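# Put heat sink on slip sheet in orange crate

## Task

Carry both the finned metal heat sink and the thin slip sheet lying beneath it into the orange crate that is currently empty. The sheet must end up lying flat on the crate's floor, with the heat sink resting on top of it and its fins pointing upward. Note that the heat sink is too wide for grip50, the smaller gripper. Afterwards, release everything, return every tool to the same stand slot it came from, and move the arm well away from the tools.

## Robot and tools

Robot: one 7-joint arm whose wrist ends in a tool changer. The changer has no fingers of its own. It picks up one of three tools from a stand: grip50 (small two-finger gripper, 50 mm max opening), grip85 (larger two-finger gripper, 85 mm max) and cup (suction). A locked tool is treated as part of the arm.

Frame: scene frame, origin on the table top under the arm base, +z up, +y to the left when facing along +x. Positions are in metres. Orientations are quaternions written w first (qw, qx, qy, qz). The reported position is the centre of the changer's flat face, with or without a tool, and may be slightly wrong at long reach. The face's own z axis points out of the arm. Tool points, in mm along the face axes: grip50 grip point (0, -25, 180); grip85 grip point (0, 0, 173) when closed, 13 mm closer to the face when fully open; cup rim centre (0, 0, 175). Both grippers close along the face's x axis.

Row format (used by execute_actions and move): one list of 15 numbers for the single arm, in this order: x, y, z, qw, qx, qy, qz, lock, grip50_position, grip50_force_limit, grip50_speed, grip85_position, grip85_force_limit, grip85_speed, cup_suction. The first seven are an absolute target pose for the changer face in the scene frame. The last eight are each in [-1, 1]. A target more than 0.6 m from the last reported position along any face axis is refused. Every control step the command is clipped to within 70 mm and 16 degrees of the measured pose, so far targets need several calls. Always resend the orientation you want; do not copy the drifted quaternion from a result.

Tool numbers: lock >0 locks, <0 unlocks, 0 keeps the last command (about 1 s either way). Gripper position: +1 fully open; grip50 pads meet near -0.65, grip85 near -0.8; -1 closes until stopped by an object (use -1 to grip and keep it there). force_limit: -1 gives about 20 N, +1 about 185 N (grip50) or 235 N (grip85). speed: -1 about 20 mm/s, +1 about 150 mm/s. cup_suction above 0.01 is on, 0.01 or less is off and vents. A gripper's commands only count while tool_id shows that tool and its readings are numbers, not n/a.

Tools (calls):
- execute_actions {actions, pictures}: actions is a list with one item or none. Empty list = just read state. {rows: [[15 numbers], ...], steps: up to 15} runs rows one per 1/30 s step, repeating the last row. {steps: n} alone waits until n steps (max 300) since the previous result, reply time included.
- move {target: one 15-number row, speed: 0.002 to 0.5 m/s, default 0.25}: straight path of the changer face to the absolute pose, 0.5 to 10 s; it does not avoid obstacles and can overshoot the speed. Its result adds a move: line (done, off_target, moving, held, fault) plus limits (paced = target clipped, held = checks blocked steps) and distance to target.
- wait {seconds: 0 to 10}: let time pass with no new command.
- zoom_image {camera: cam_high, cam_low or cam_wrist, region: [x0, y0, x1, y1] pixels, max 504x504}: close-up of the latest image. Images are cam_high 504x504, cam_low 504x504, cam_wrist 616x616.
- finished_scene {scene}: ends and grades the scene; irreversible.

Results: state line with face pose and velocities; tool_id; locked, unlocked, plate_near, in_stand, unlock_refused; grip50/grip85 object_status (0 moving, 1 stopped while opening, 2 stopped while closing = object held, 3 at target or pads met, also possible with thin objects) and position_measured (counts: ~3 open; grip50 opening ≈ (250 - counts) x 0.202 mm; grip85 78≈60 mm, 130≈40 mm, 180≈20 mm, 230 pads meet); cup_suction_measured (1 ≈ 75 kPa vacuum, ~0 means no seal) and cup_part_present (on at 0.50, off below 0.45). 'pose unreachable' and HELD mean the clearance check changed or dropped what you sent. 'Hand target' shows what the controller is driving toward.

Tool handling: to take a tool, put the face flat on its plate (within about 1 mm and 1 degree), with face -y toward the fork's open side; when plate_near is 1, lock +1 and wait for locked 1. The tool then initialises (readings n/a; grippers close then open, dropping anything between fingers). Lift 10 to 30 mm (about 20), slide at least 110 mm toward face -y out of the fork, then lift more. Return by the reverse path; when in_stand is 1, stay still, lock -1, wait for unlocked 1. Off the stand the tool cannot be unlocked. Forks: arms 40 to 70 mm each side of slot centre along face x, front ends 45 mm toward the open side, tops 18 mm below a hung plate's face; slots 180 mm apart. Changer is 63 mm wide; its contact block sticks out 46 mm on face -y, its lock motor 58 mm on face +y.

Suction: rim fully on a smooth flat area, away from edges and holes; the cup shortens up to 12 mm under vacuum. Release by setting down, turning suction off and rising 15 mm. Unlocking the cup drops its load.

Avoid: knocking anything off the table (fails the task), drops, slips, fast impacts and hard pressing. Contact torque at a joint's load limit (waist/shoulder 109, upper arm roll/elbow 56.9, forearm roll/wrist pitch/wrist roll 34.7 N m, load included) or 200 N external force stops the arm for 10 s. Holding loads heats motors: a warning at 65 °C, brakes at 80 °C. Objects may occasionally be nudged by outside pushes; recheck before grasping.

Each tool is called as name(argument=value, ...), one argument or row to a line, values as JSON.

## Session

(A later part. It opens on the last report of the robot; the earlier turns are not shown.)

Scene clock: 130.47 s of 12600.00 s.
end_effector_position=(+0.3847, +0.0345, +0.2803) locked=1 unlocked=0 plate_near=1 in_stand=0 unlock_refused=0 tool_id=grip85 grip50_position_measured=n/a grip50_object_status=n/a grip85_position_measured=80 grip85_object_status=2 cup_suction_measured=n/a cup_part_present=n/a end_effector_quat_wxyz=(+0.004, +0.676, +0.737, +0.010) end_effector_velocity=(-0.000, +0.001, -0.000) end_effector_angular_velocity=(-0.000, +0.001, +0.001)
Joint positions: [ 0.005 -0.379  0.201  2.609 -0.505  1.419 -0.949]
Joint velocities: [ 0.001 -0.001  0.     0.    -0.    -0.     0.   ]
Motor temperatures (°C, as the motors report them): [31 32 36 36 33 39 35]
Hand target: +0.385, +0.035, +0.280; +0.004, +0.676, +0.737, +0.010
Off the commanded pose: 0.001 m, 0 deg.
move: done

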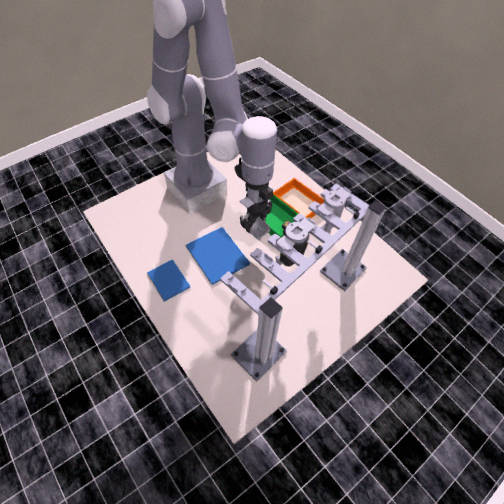

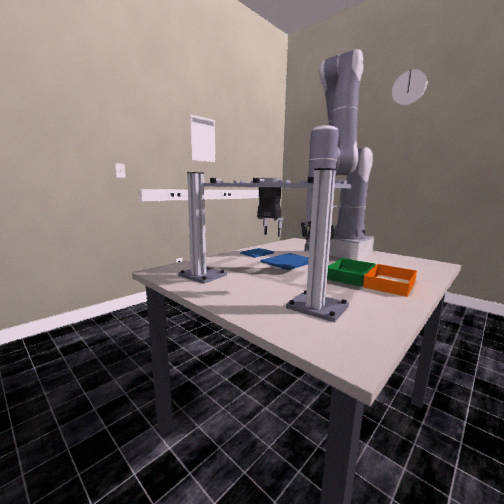

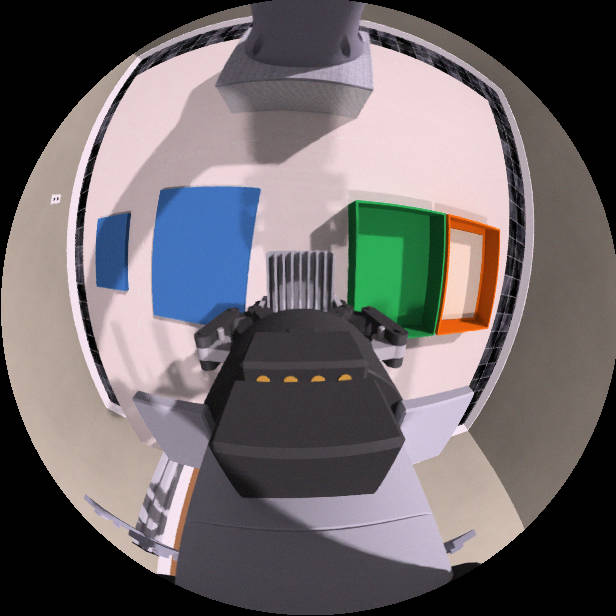

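move(
  target=[0.346,0.313,0.28,-0.002,0.9988,0.048,0.006,0,0,0,0,-1,-0.3,-0.6,0],
  speed=0.13,
)

move(
  target=[0.346,0.313,0.235,-0.002,0.9988,0.048,0.006,0,0,0,0,-1,-0.3,-0.6,0],
  speed=0.05,
)

Scene clock: 137.67 s of 12600.00 s.
end_effector_position=(+0.3441, +0.3141, +0.2801) locked=1 unlocked=0 plate_near=1 in_stand=0 unlock_refused=0 tool_id=grip85 grip50_position_measured=n/a grip50_object_status=n/a grip85_position_measured=80 grip85_object_status=2 cup_suction_measured=n/a cup_part_present=n/a end_effector_quat_wxyz=(-0.004, +0.999, +0.048, +0.004) end_effector_velocity=(+0.000, -0.000, +0.000) end_effector_angular_velocity=(+0.000, -0.000, -0.001)
Joint positions: [ 0.889 -0.459  0.061  2.36  -0.121  1.26   0.981]
Joint velocities: [-0.001  0.    -0.     0.     0.     0.    -0.   ]
Motor temperatures (°C, as the motors report them): [31 32 36 36 33 39 35]
Hand target: +0.344, +0.314, +0.280; -0.004, +0.999, +0.048, +0.004
Off the commanded pose: 0.002 m, 0 deg.
move: done

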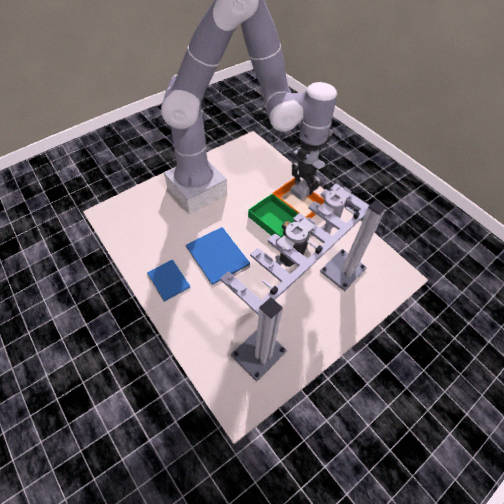

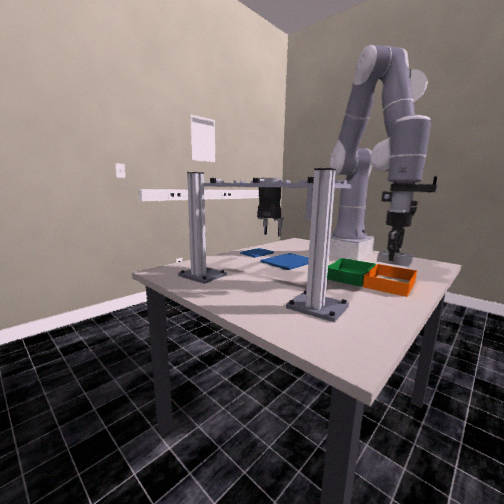

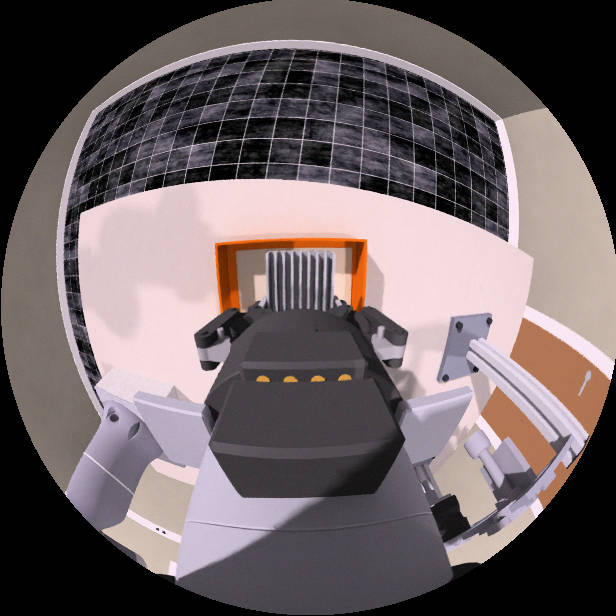

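Scene clock: 138.83 s of 12600.00 s.
end_effector_position=(+0.3459, +0.3130, +0.2347) locked=1 unlocked=0 plate_near=1 in_stand=0 unlock_refused=0 tool_id=grip85 grip50_position_measured=n/a grip50_object_status=n/a grip85_position_measured=80 grip85_object_status=2 cup_suction_measured=n/a cup_part_present=n/a end_effector_quat_wxyz=(-0.002, +0.999, +0.048, +0.006) end_effector_velocity=(+0.000, +0.000, +0.000) end_effector_angular_velocity=(+0.001, -0.000, +0.000)
Joint positions: [ 0.918 -0.595  0.017  2.355 -0.142  1.39   0.995]
Joint velocities: [-0.     0.001  0.    -0.    -0.     0.    -0.   ]
Motor temperatures (°C, as the motors report them): [31 32 36 36 33 39 35]
Hand target: +0.346, +0.313, +0.235; -0.002, +0.999, +0.048, +0.006
Off the commanded pose: 0.000 m, 0 deg.
move: done

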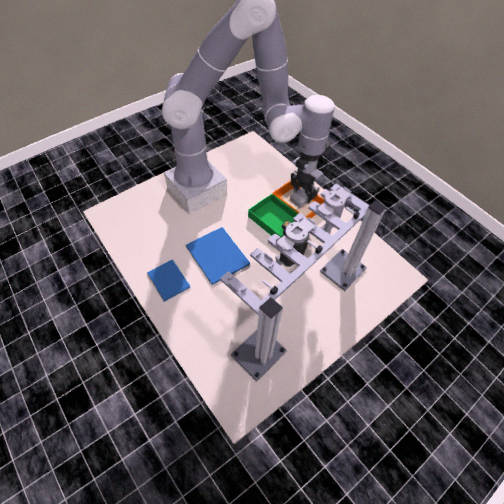

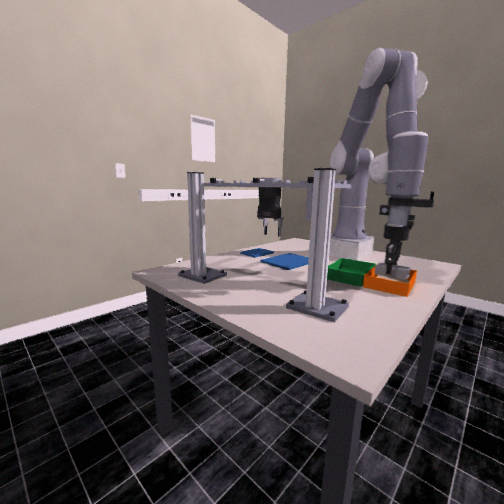

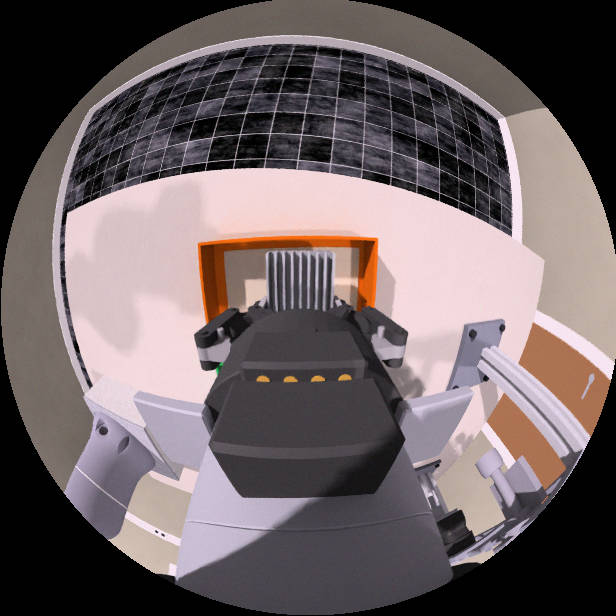

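move(
  target=[0.339,0.312,0.212,-0.002,0.9988,0.048,0.006,0,0,0,0,-1,-0.3,-0.6,0],
  speed=0.025,
)

Scene clock: 140.63 s of 12600.00 s.
end_effector_position=(+0.3388, +0.3120, +0.2117) locked=1 unlocked=0 plate_near=1 in_stand=0 unlock_refused=0 tool_id=grip85 grip50_position_measured=n/a grip50_object_status=n/a grip85_position_measured=80 grip85_object_status=2 cup_suction_measured=n/a cup_part_present=n/a end_effector_quat_wxyz=(-0.002, +0.999, +0.048, +0.006) end_effector_velocity=(+0.000, +0.000, +0.000) end_effector_angular_velocity=(+0.000, -0.000, -0.000)
Joint positions: [ 0.946 -0.662 -0.001  2.362 -0.142  1.464  1.009]
Joint velocities: [-0.  0.  0.  0.  0.  0.  0.]
Motor temperatures (°C, as the motors report them): [31 32 36 36 33 39 35]
Hand target: +0.339, +0.312, +0.212; -0.002, +0.999, +0.048, +0.006
Off the commanded pose: 0.000 m, 0 deg.
move: done

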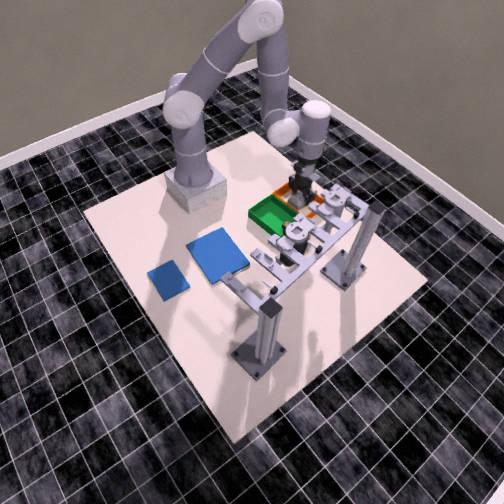

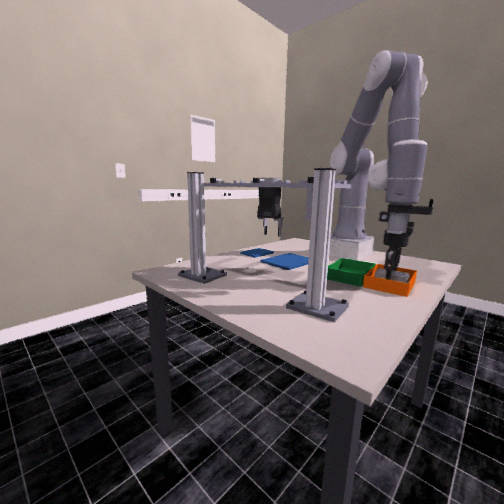

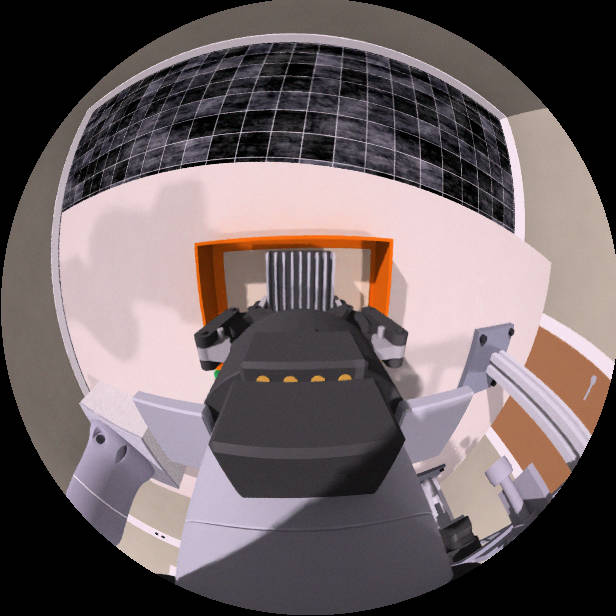

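move(
  target=[0.340,0.312,0.202,-0.002,0.9988,0.048,0.006,0,0,0,0,-1,-0.3,-0.6,0],
  speed=0.012,
)

move(
  target=[0.340,0.312,0.200,-0.002,0.9988,0.048,0.006,0,0,0,0,-1,-0.3,-0.6,0],
  speed=0.004,
)

move(
  target=[0.340,0.312,0.1985,-0.002,0.9988,0.048,0.006,0,0,0,0,-1,-0.3,-0.6,0],
  speed=0.004,
)

Scene clock: 142.47 s of 12600.00 s.
end_effector_position=(+0.3398, +0.3119, +0.2018) locked=1 unlocked=0 plate_near=1 in_stand=0 unlock_refused=0 tool_id=grip85 grip50_position_measured=n/a grip50_object_status=n/a grip85_position_measured=80 grip85_object_status=2 cup_suction_measured=n/a cup_part_present=n/a end_effector_quat_wxyz=(-0.002, +0.999, +0.048, +0.006) end_effector_velocity=(-0.000, +0.000, +0.000) end_effector_angular_velocity=(+0.000, +0.000, -0.000)
Joint positions: [ 0.948 -0.693 -0.007  2.354 -0.143  1.488  1.008]
Joint velocities: [0. 0. 0. 0. 0. 0. 0.]
Motor temperatures (°C, as the motors report them): [31 32 36 36 33 39 35]
Hand target: +0.340, +0.312, +0.202; -0.002, +0.999, +0.048, +0.006
Off the commanded pose: 0.000 m, 0 deg.
move: done

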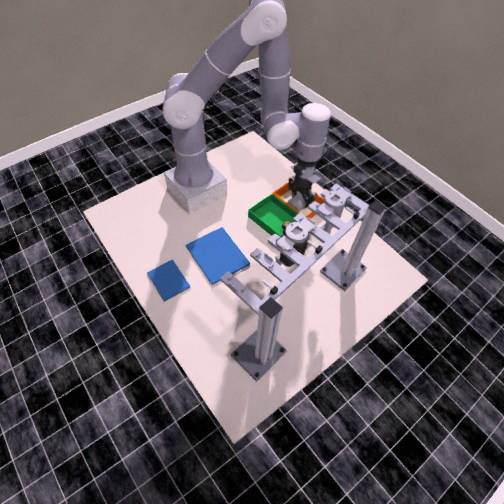

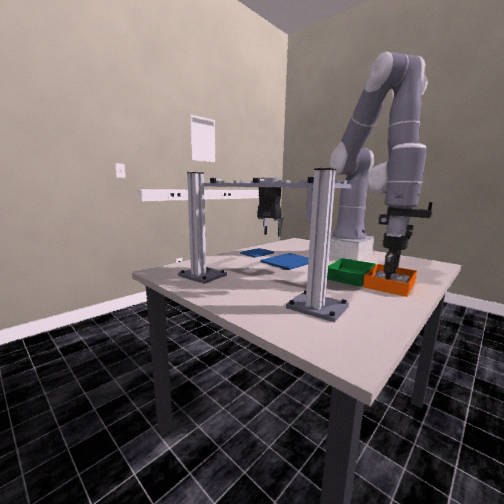

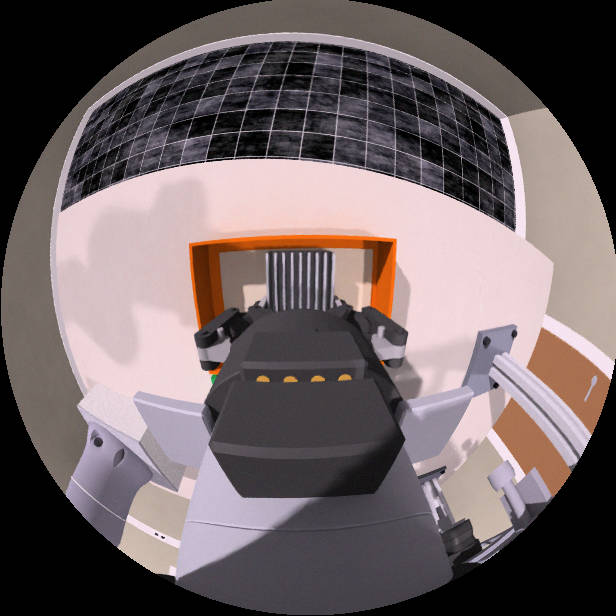

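Scene clock: 143.17 s of 12600.00 s.
end_effector_position=(+0.3399, +0.3120, +0.2002) locked=1 unlocked=0 plate_near=1 in_stand=0 unlock_refused=0 tool_id=grip85 grip50_position_measured=n/a grip50_object_status=n/a grip85_position_measured=80 grip85_object_status=2 cup_suction_measured=n/a cup_part_present=n/a end_effector_quat_wxyz=(-0.002, +0.999, +0.048, +0.006) end_effector_velocity=(-0.000, -0.000, -0.000) end_effector_angular_velocity=(-0.001, +0.000, +0.001)
Joint positions: [ 0.949 -0.699 -0.008  2.353 -0.143  1.493  1.008]
Joint velocities: [ 0.     0.     0.     0.     0.    -0.001 -0.001]
Motor temperatures (°C, as the motors report them): [31 32 36 36 33 39 35]
Hand target: +0.340, +0.312, +0.200; -0.002, +0.999, +0.048, +0.006
Off the commanded pose: 0.000 m, 0 deg.
move: done

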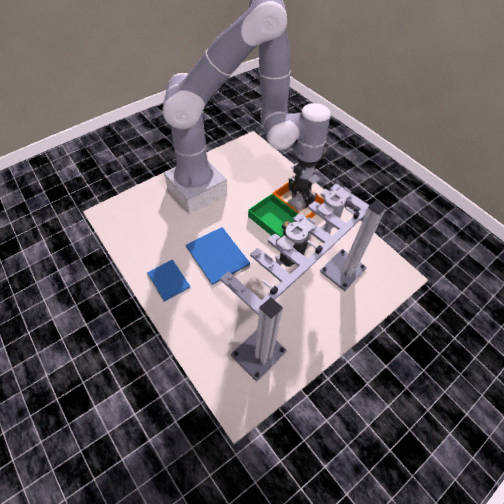

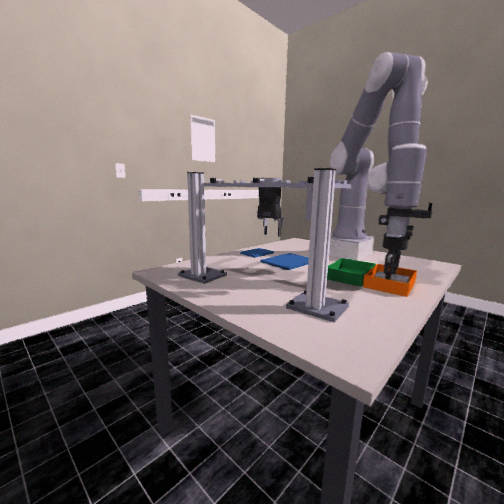

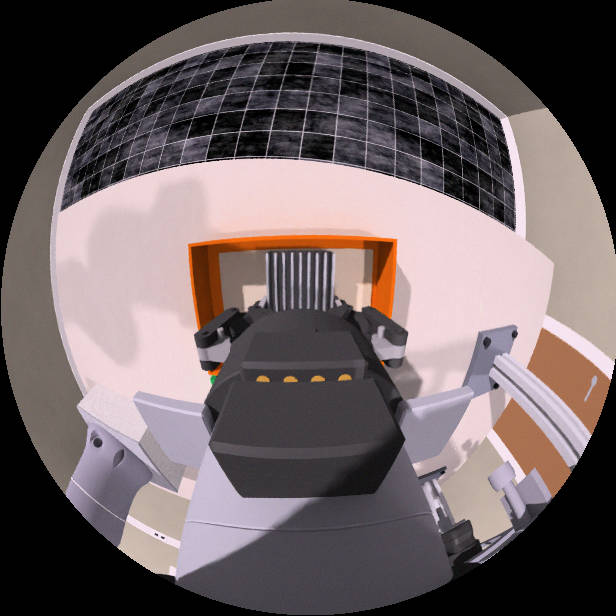

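Scene clock: 143.87 s of 12600.00 s.
end_effector_position=(+0.3402, +0.3123, +0.1999) locked=1 unlocked=0 plate_near=1 in_stand=0 unlock_refused=0 tool_id=grip85 grip50_position_measured=n/a grip50_object_status=n/a grip85_position_measured=80 grip85_object_status=2 cup_suction_measured=n/a cup_part_present=n/a end_effector_quat_wxyz=(-0.003, +0.999, +0.048, +0.007) end_effector_velocity=(-0.000, +0.000, +0.000) end_effector_angular_velocity=(+0.001, -0.000, +0.001)
Joint positions: [ 0.95  -0.7   -0.009  2.352 -0.142  1.497  1.008]
Joint velocities: [ 0.001  0.     0.     0.     0.     0.001 -0.001]
Motor temperatures (°C, as the motors report them): [31 32 36 36 33 39 35]
Hand target: +0.340, +0.312, +0.199; -0.002, +0.999, +0.048, +0.006
Off the commanded pose: 0.001 m, 0 deg.
move: done

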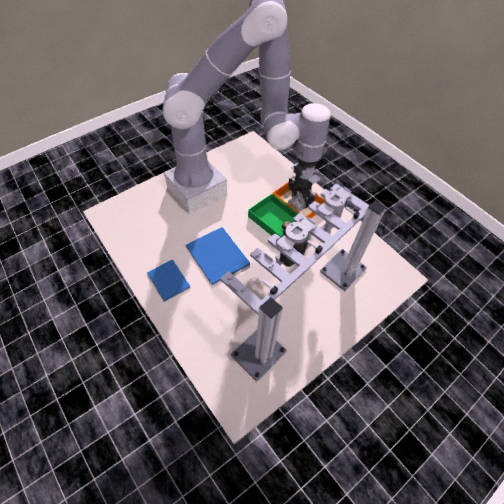

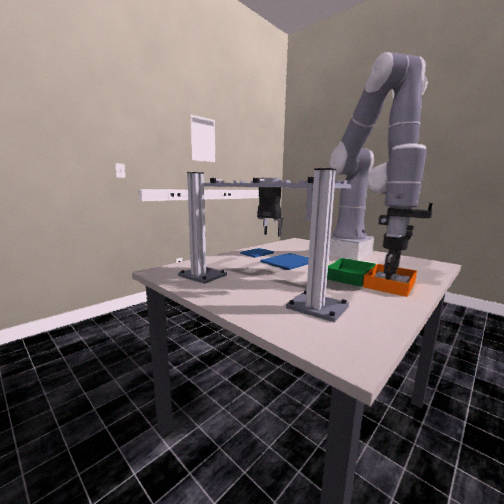

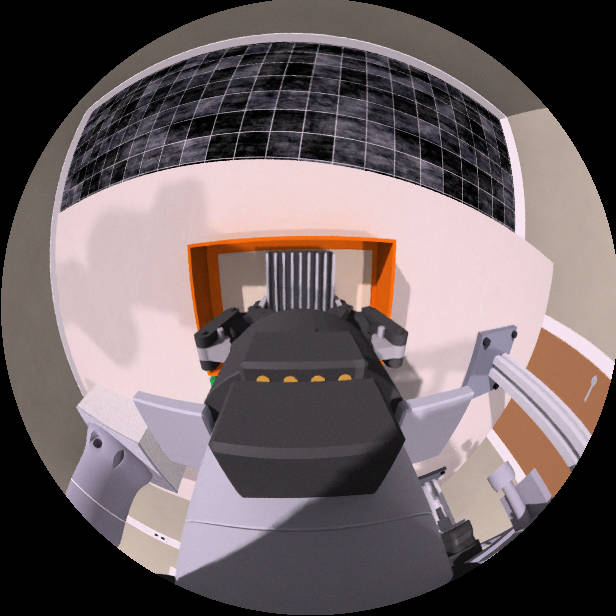

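Contact. Release and finish.

move(
  target=[0.340,0.312,0.200,-0.002,0.9988,0.048,0.006,0,0,0,0,0.5,-0.3,0,0],
  speed=0.005,
)

move(
  target=[0.340,0.312,0.30,-0.002,0.9988,0.048,0.006,0,0,0,0,0.5,-0.3,0,0],
  speed=0.1,
)

move(
  target=[0.42,0.05,0.37,0.002,0.87,0.49,0.008,0,0,0,0,0.5,-0.3,0,0],
  speed=0.2,
)

move(
  target=[0.527,-0.212,0.386,0.003,0.6547,0.7559,0.010,0,0,0,0,0.5,-0.3,0,0],
  speed=0.2,
)

move(
  target=[0.6527,-0.194,0.386,0.003,0.6547,0.7559,0.010,0,0,0,0,0.5,-0.3,0,0],
  speed=0.06,
)

move(
  target=[0.6527,-0.194,0.368,0.003,0.6547,0.7559,0.010,0,0,0,0,0.5,-0.3,0,0],
  speed=0.02,
)

move(
  target=[0.6527,-0.194,0.3655,0.003,0.6547,0.7559,0.010,0,0,0,0,0.5,-0.3,0,0],
  speed=0.005,
)

Scene clock: 146.00 s of 12600.00 s.
end_effector_position=(+0.3401, +0.3120, +0.2000) locked=1 unlocked=0 plate_near=1 in_stand=0 unlock_refused=0 tool_id=grip85 grip50_position_measured=n/a grip50_object_status=n/a grip85_position_measured=66 grip85_object_status=3 cup_suction_measured=n/a cup_part_present=n/a end_effector_quat_wxyz=(-0.002, +0.999, +0.048, +0.006) end_effector_velocity=(-0.000, +0.000, -0.000) end_effector_angular_velocity=(+0.000, -0.000, +0.001)
Joint positions: [ 0.949 -0.699 -0.008  2.352 -0.142  1.493  1.008]
Joint velocities: [-0.    -0.     0.     0.     0.     0.001 -0.001]
Motor temperatures (°C, as the motors report them): [31 32 36 36 33 39 35]
Hand target: +0.340, +0.312, +0.200; -0.002, +0.999, +0.048, +0.006
Off the commanded pose: 0.000 m, 0 deg.
move: done

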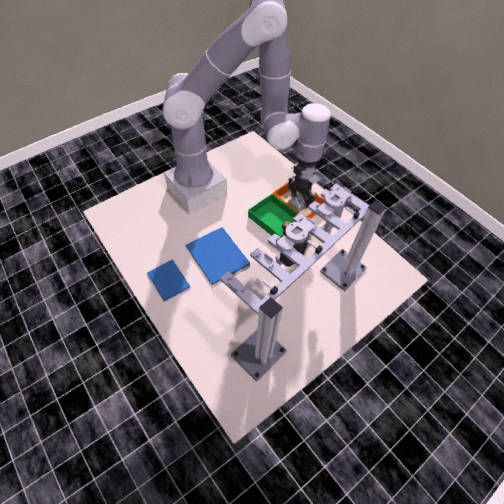

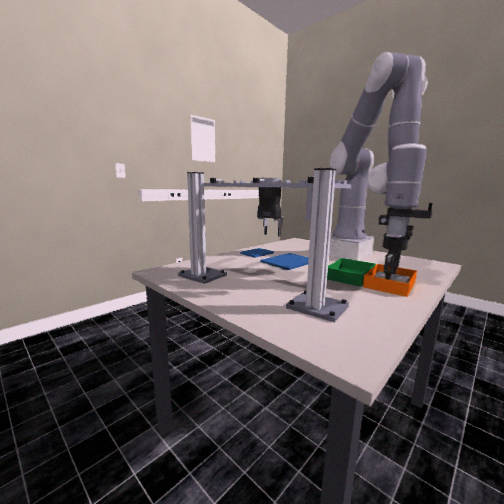

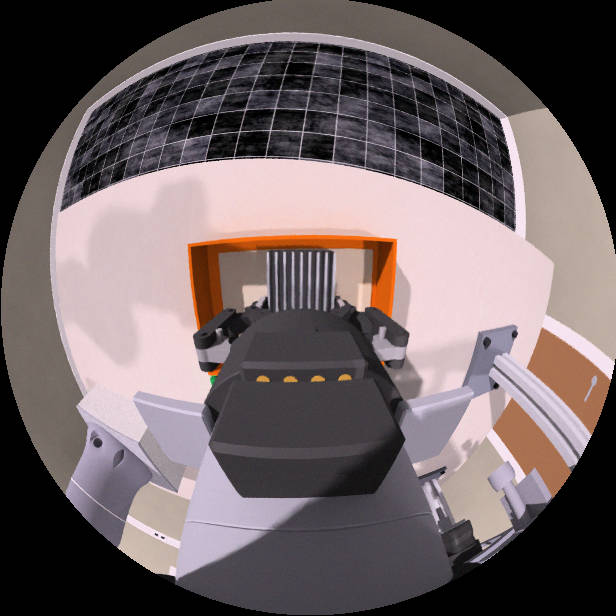

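Scene clock: 147.30 s of 12600.00 s.
end_effector_position=(+0.3399, +0.3117, +0.3003) locked=1 unlocked=0 plate_near=1 in_stand=0 unlock_refused=0 tool_id=grip85 grip50_position_measured=n/a grip50_object_status=n/a grip85_position_measured=66 grip85_object_status=3 cup_suction_measured=n/a cup_part_present=n/a end_effector_quat_wxyz=(-0.002, +0.999, +0.048, +0.006) end_effector_velocity=(+0.000, +0.000, -0.000) end_effector_angular_velocity=(-0.001, +0.000, -0.000)
Joint positions: [ 0.896 -0.394  0.062  2.373 -0.114  1.206  0.983]
Joint velocities: [-0.    -0.001 -0.    -0.    -0.    -0.     0.   ]
Motor temperatures (°C, as the motors report them): [31 32 36 36 33 39 35]
Hand target: +0.340, +0.312, +0.300; -0.002, +0.999, +0.048, +0.006
Off the commanded pose: 0.000 m, 0 deg.
move: done

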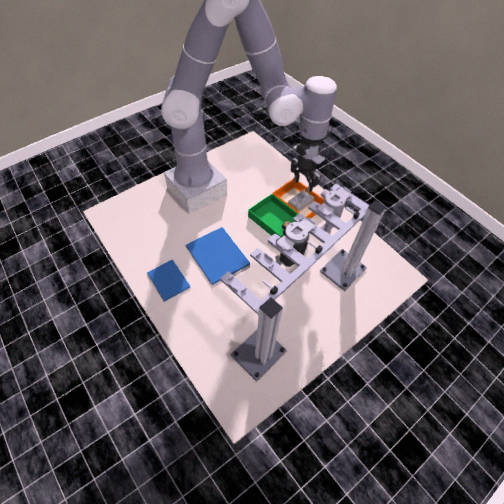

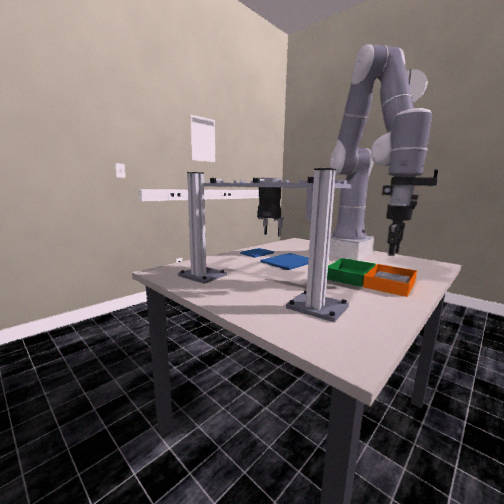

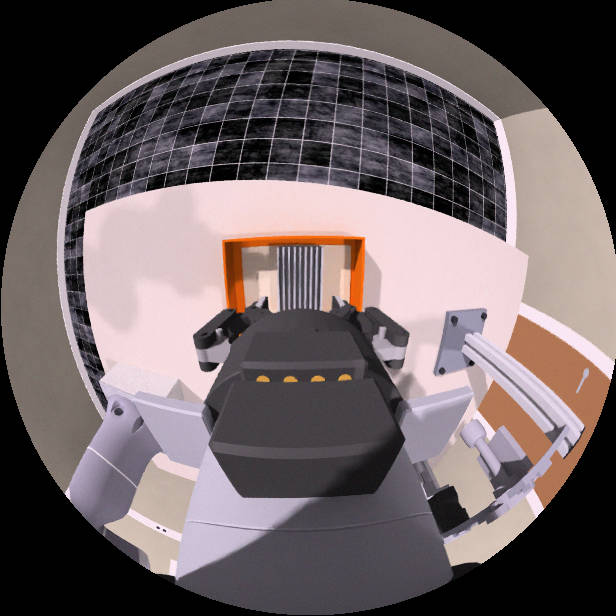

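Scene clock: 149.97 s of 12600.00 s.
end_effector_position=(+0.4213, +0.0493, +0.3700) locked=1 unlocked=0 plate_near=1 in_stand=0 unlock_refused=0 tool_id=grip85 grip50_position_measured=n/a grip50_object_status=n/a grip85_position_measured=66 grip85_object_status=3 cup_suction_measured=n/a cup_part_present=n/a end_effector_quat_wxyz=(+0.005, +0.871, +0.491, +0.009) end_effector_velocity=(-0.000, +0.001, -0.000) end_effector_angular_velocity=(-0.000, +0.000, +0.001)
Joint positions: [ 0.314 -0.119  0.056  2.448 -0.037  1.023 -0.607]
Joint velocities: [ 0.002  0.     0.     0.    -0.    -0.     0.   ]
Motor temperatures (°C, as the motors report them): [31 32 36 36 33 39 35]
Hand target: +0.421, +0.049, +0.370; +0.005, +0.871, +0.491, +0.009
Off the commanded pose: 0.001 m, 0 deg.
move: done

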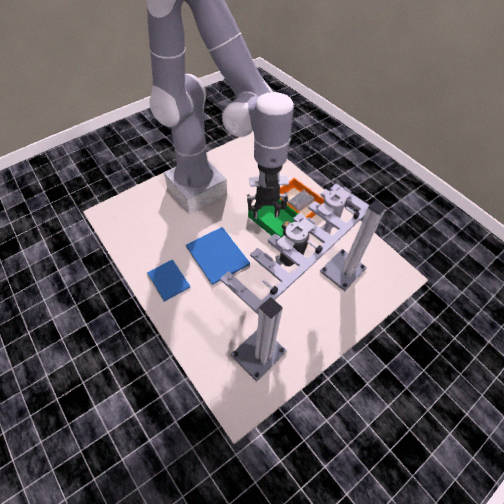

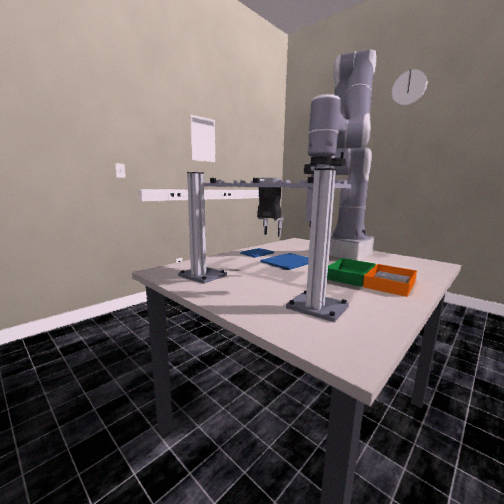

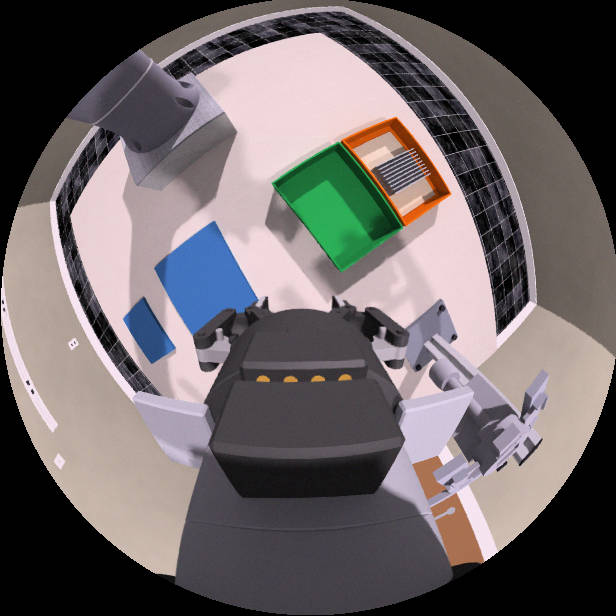

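Scene clock: 152.00 s of 12600.00 s.
end_effector_position=(+0.5279, -0.2125, +0.3864) locked=1 unlocked=0 plate_near=1 in_stand=0 unlock_refused=0 tool_id=grip85 grip50_position_measured=n/a grip50_object_status=n/a grip85_position_measured=66 grip85_object_status=3 cup_suction_measured=n/a cup_part_present=n/a end_effector_quat_wxyz=(+0.005, +0.655, +0.756, +0.009) end_effector_velocity=(+0.000, +0.000, +0.000) end_effector_angular_velocity=(+0.000, -0.000, -0.000)
Joint positions: [-0.115 -0.36  -0.092  2.013  0.062  0.827 -1.942]
Joint velocities: [ 0.     0.001  0.    -0.     0.    -0.     0.   ]
Motor temperatures (°C, as the motors report them): [31 32 36 36 33 39 35]
Hand target: +0.528, -0.212, +0.386; +0.005, +0.655, +0.756, +0.009
Off the commanded pose: 0.001 m, 0 deg.
move: done

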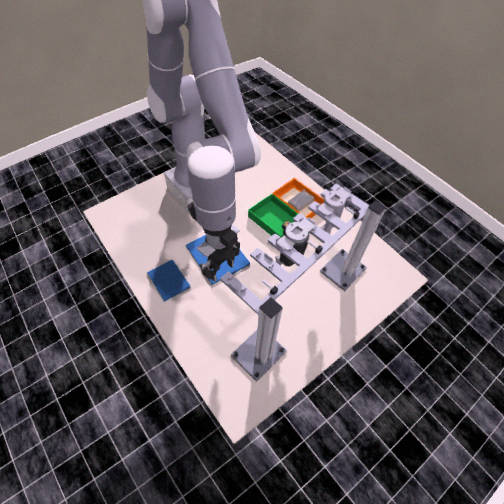

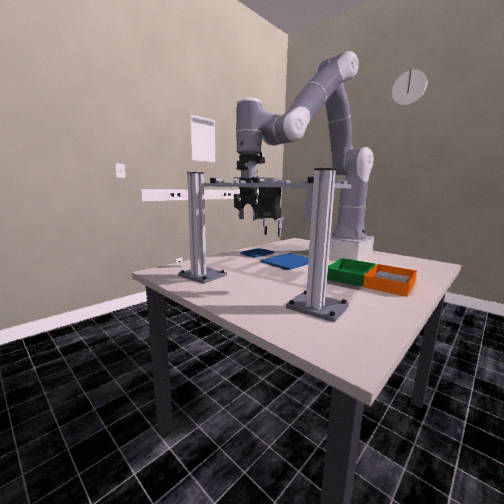

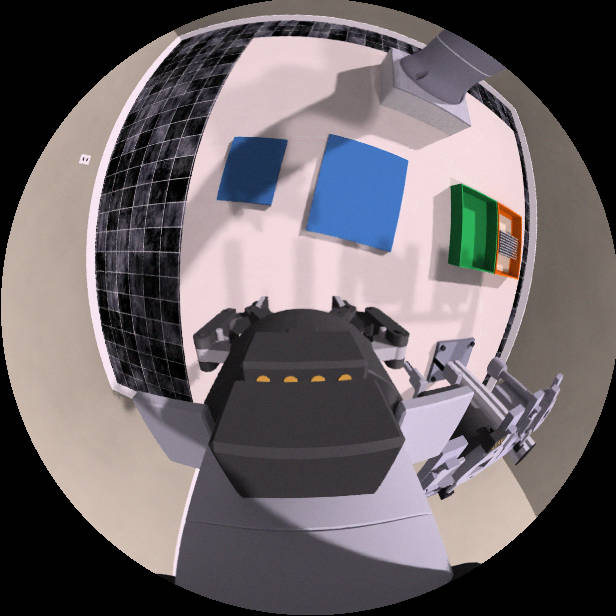

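Scene clock: 154.37 s of 12600.00 s.
end_effector_position=(+0.6526, -0.1935, +0.3864) locked=1 unlocked=0 plate_near=1 in_stand=0 unlock_refused=0 tool_id=grip85 grip50_position_measured=n/a grip50_object_status=n/a grip85_position_measured=66 grip85_object_status=3 cup_suction_measured=n/a cup_part_present=n/a end_effector_quat_wxyz=(+0.003, +0.655, +0.756, +0.010) end_effector_velocity=(-0.000, +0.000, +0.000) end_effector_angular_velocity=(+0.000, +0.000, +0.000)
Joint positions: [-0.074 -0.588 -0.083  1.63   0.075  0.669 -1.883]
Joint velocities: [ 0.  0. -0. -0.  0. -0. -0.]
Motor temperatures (°C, as the motors report them): [31 32 36 36 33 39 35]
Hand target: +0.653, -0.194, +0.386; +0.003, +0.655, +0.756, +0.010
Off the commanded pose: 0.001 m, 0 deg.
move: done

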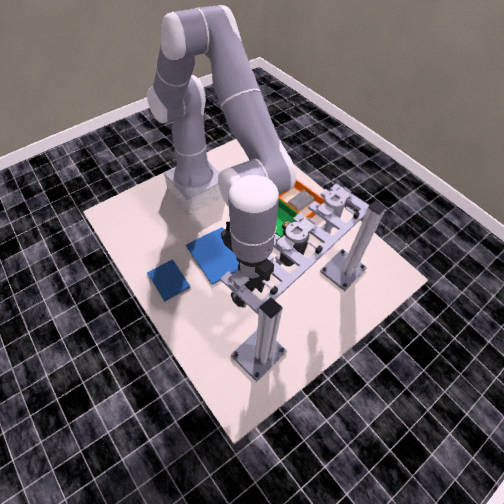

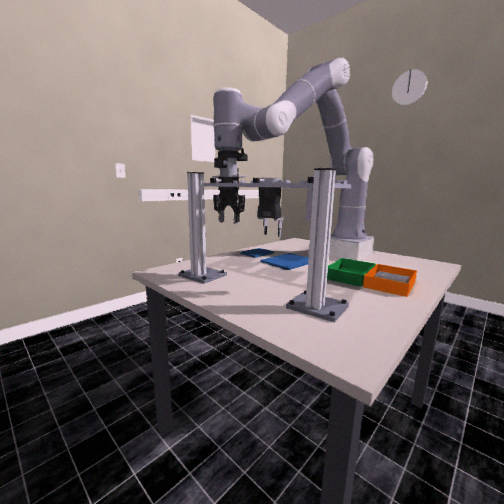

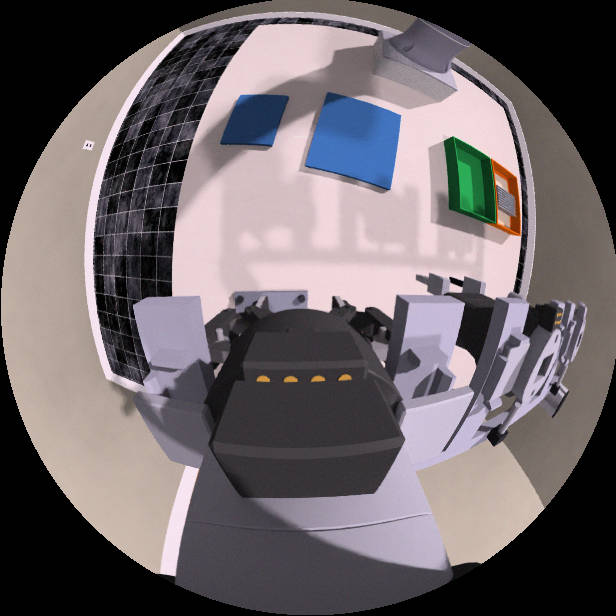

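Scene clock: 155.50 s of 12600.00 s.
end_effector_position=(+0.6527, -0.1941, +0.3679) locked=1 unlocked=0 plate_near=1 in_stand=0 unlock_refused=0 tool_id=grip85 grip50_position_measured=n/a grip50_object_status=n/a grip85_position_measured=66 grip85_object_status=3 cup_suction_measured=n/a cup_part_present=n/a end_effector_quat_wxyz=(+0.003, +0.655, +0.756, +0.010) end_effector_velocity=(+0.000, -0.000, -0.000) end_effector_angular_velocity=(-0.000, -0.000, +0.001)
Joint positions: [-0.074 -0.616 -0.083  1.638  0.078  0.706 -1.886]
Joint velocities: [ 0.    -0.    -0.     0.     0.     0.    -0.001]
Motor temperatures (°C, as the motors report them): [31 32 36 36 33 39 35]
Hand target: +0.653, -0.194, +0.368; +0.003, +0.655, +0.756, +0.010
Off the commanded pose: 0.000 m, 0 deg.
move: done

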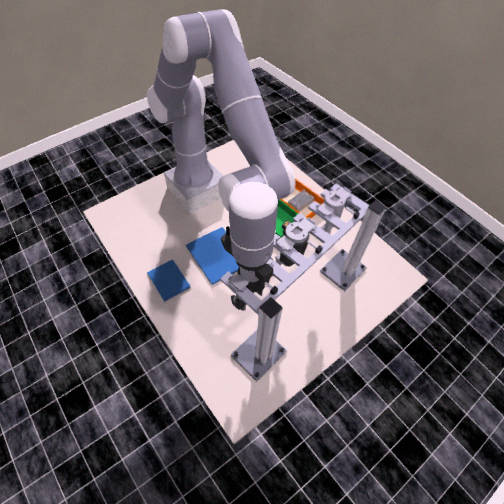

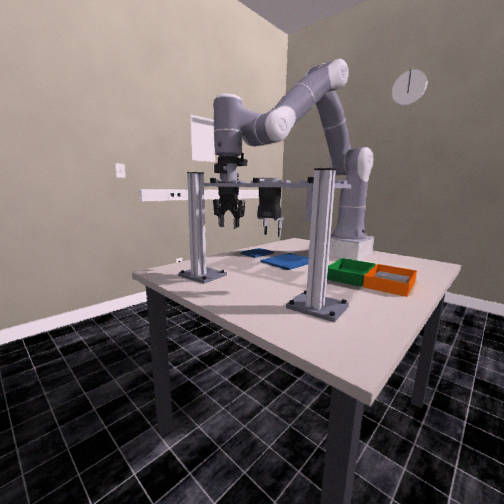

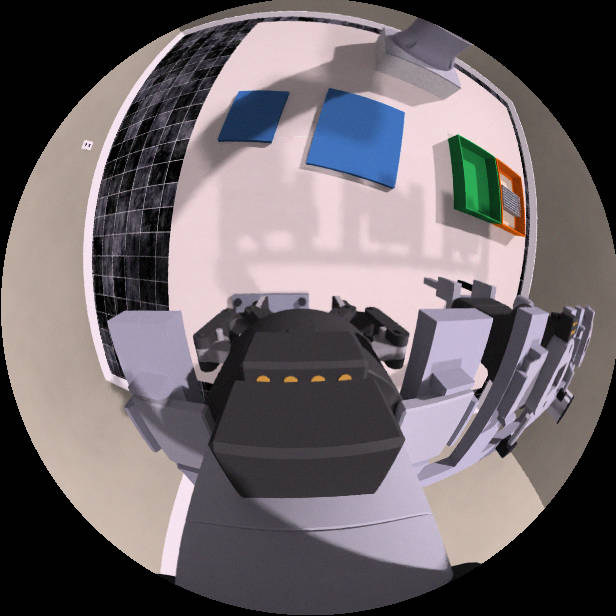

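Scene clock: 156.20 s of 12600.00 s.
end_effector_position=(+0.6527, -0.1942, +0.3656) locked=1 unlocked=0 plate_near=1 in_stand=1 unlock_refused=0 tool_id=grip85 grip50_position_measured=n/a grip50_object_status=n/a grip85_position_measured=66 grip85_object_status=3 cup_suction_measured=n/a cup_part_present=n/a end_effector_quat_wxyz=(+0.003, +0.655, +0.756, +0.010) end_effector_velocity=(+0.000, +0.000, +0.000) end_effector_angular_velocity=(-0.000, -0.001, +0.000)
Joint positions: [-0.074 -0.62  -0.083  1.639  0.078  0.711 -1.886]
Joint velocities: [ 0.     0.     0.     0.    -0.     0.001 -0.   ]
Motor temperatures (°C, as the motors report them): [31 32 36 36 33 39 35]
Hand target: +0.653, -0.194, +0.365; +0.003, +0.655, +0.756, +0.010
Off the commanded pose: 0.000 m, 0 deg.
move: done

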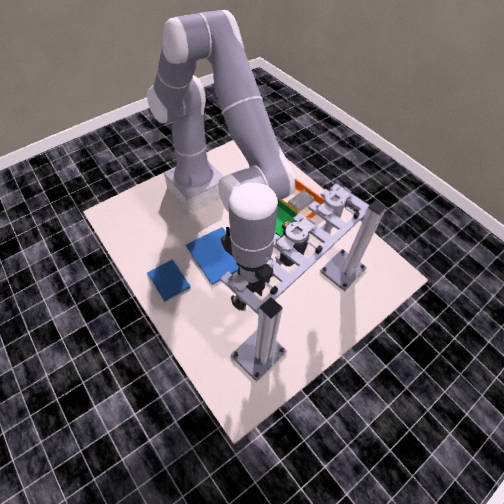

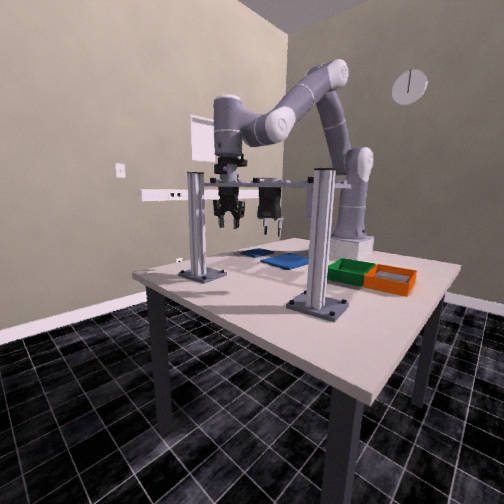

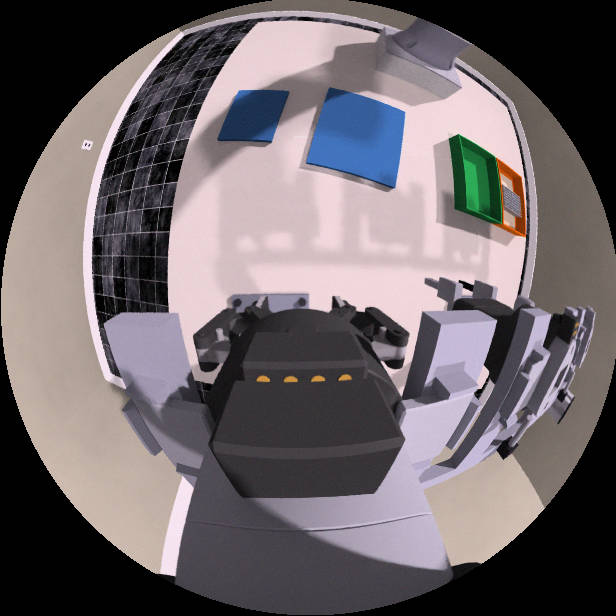

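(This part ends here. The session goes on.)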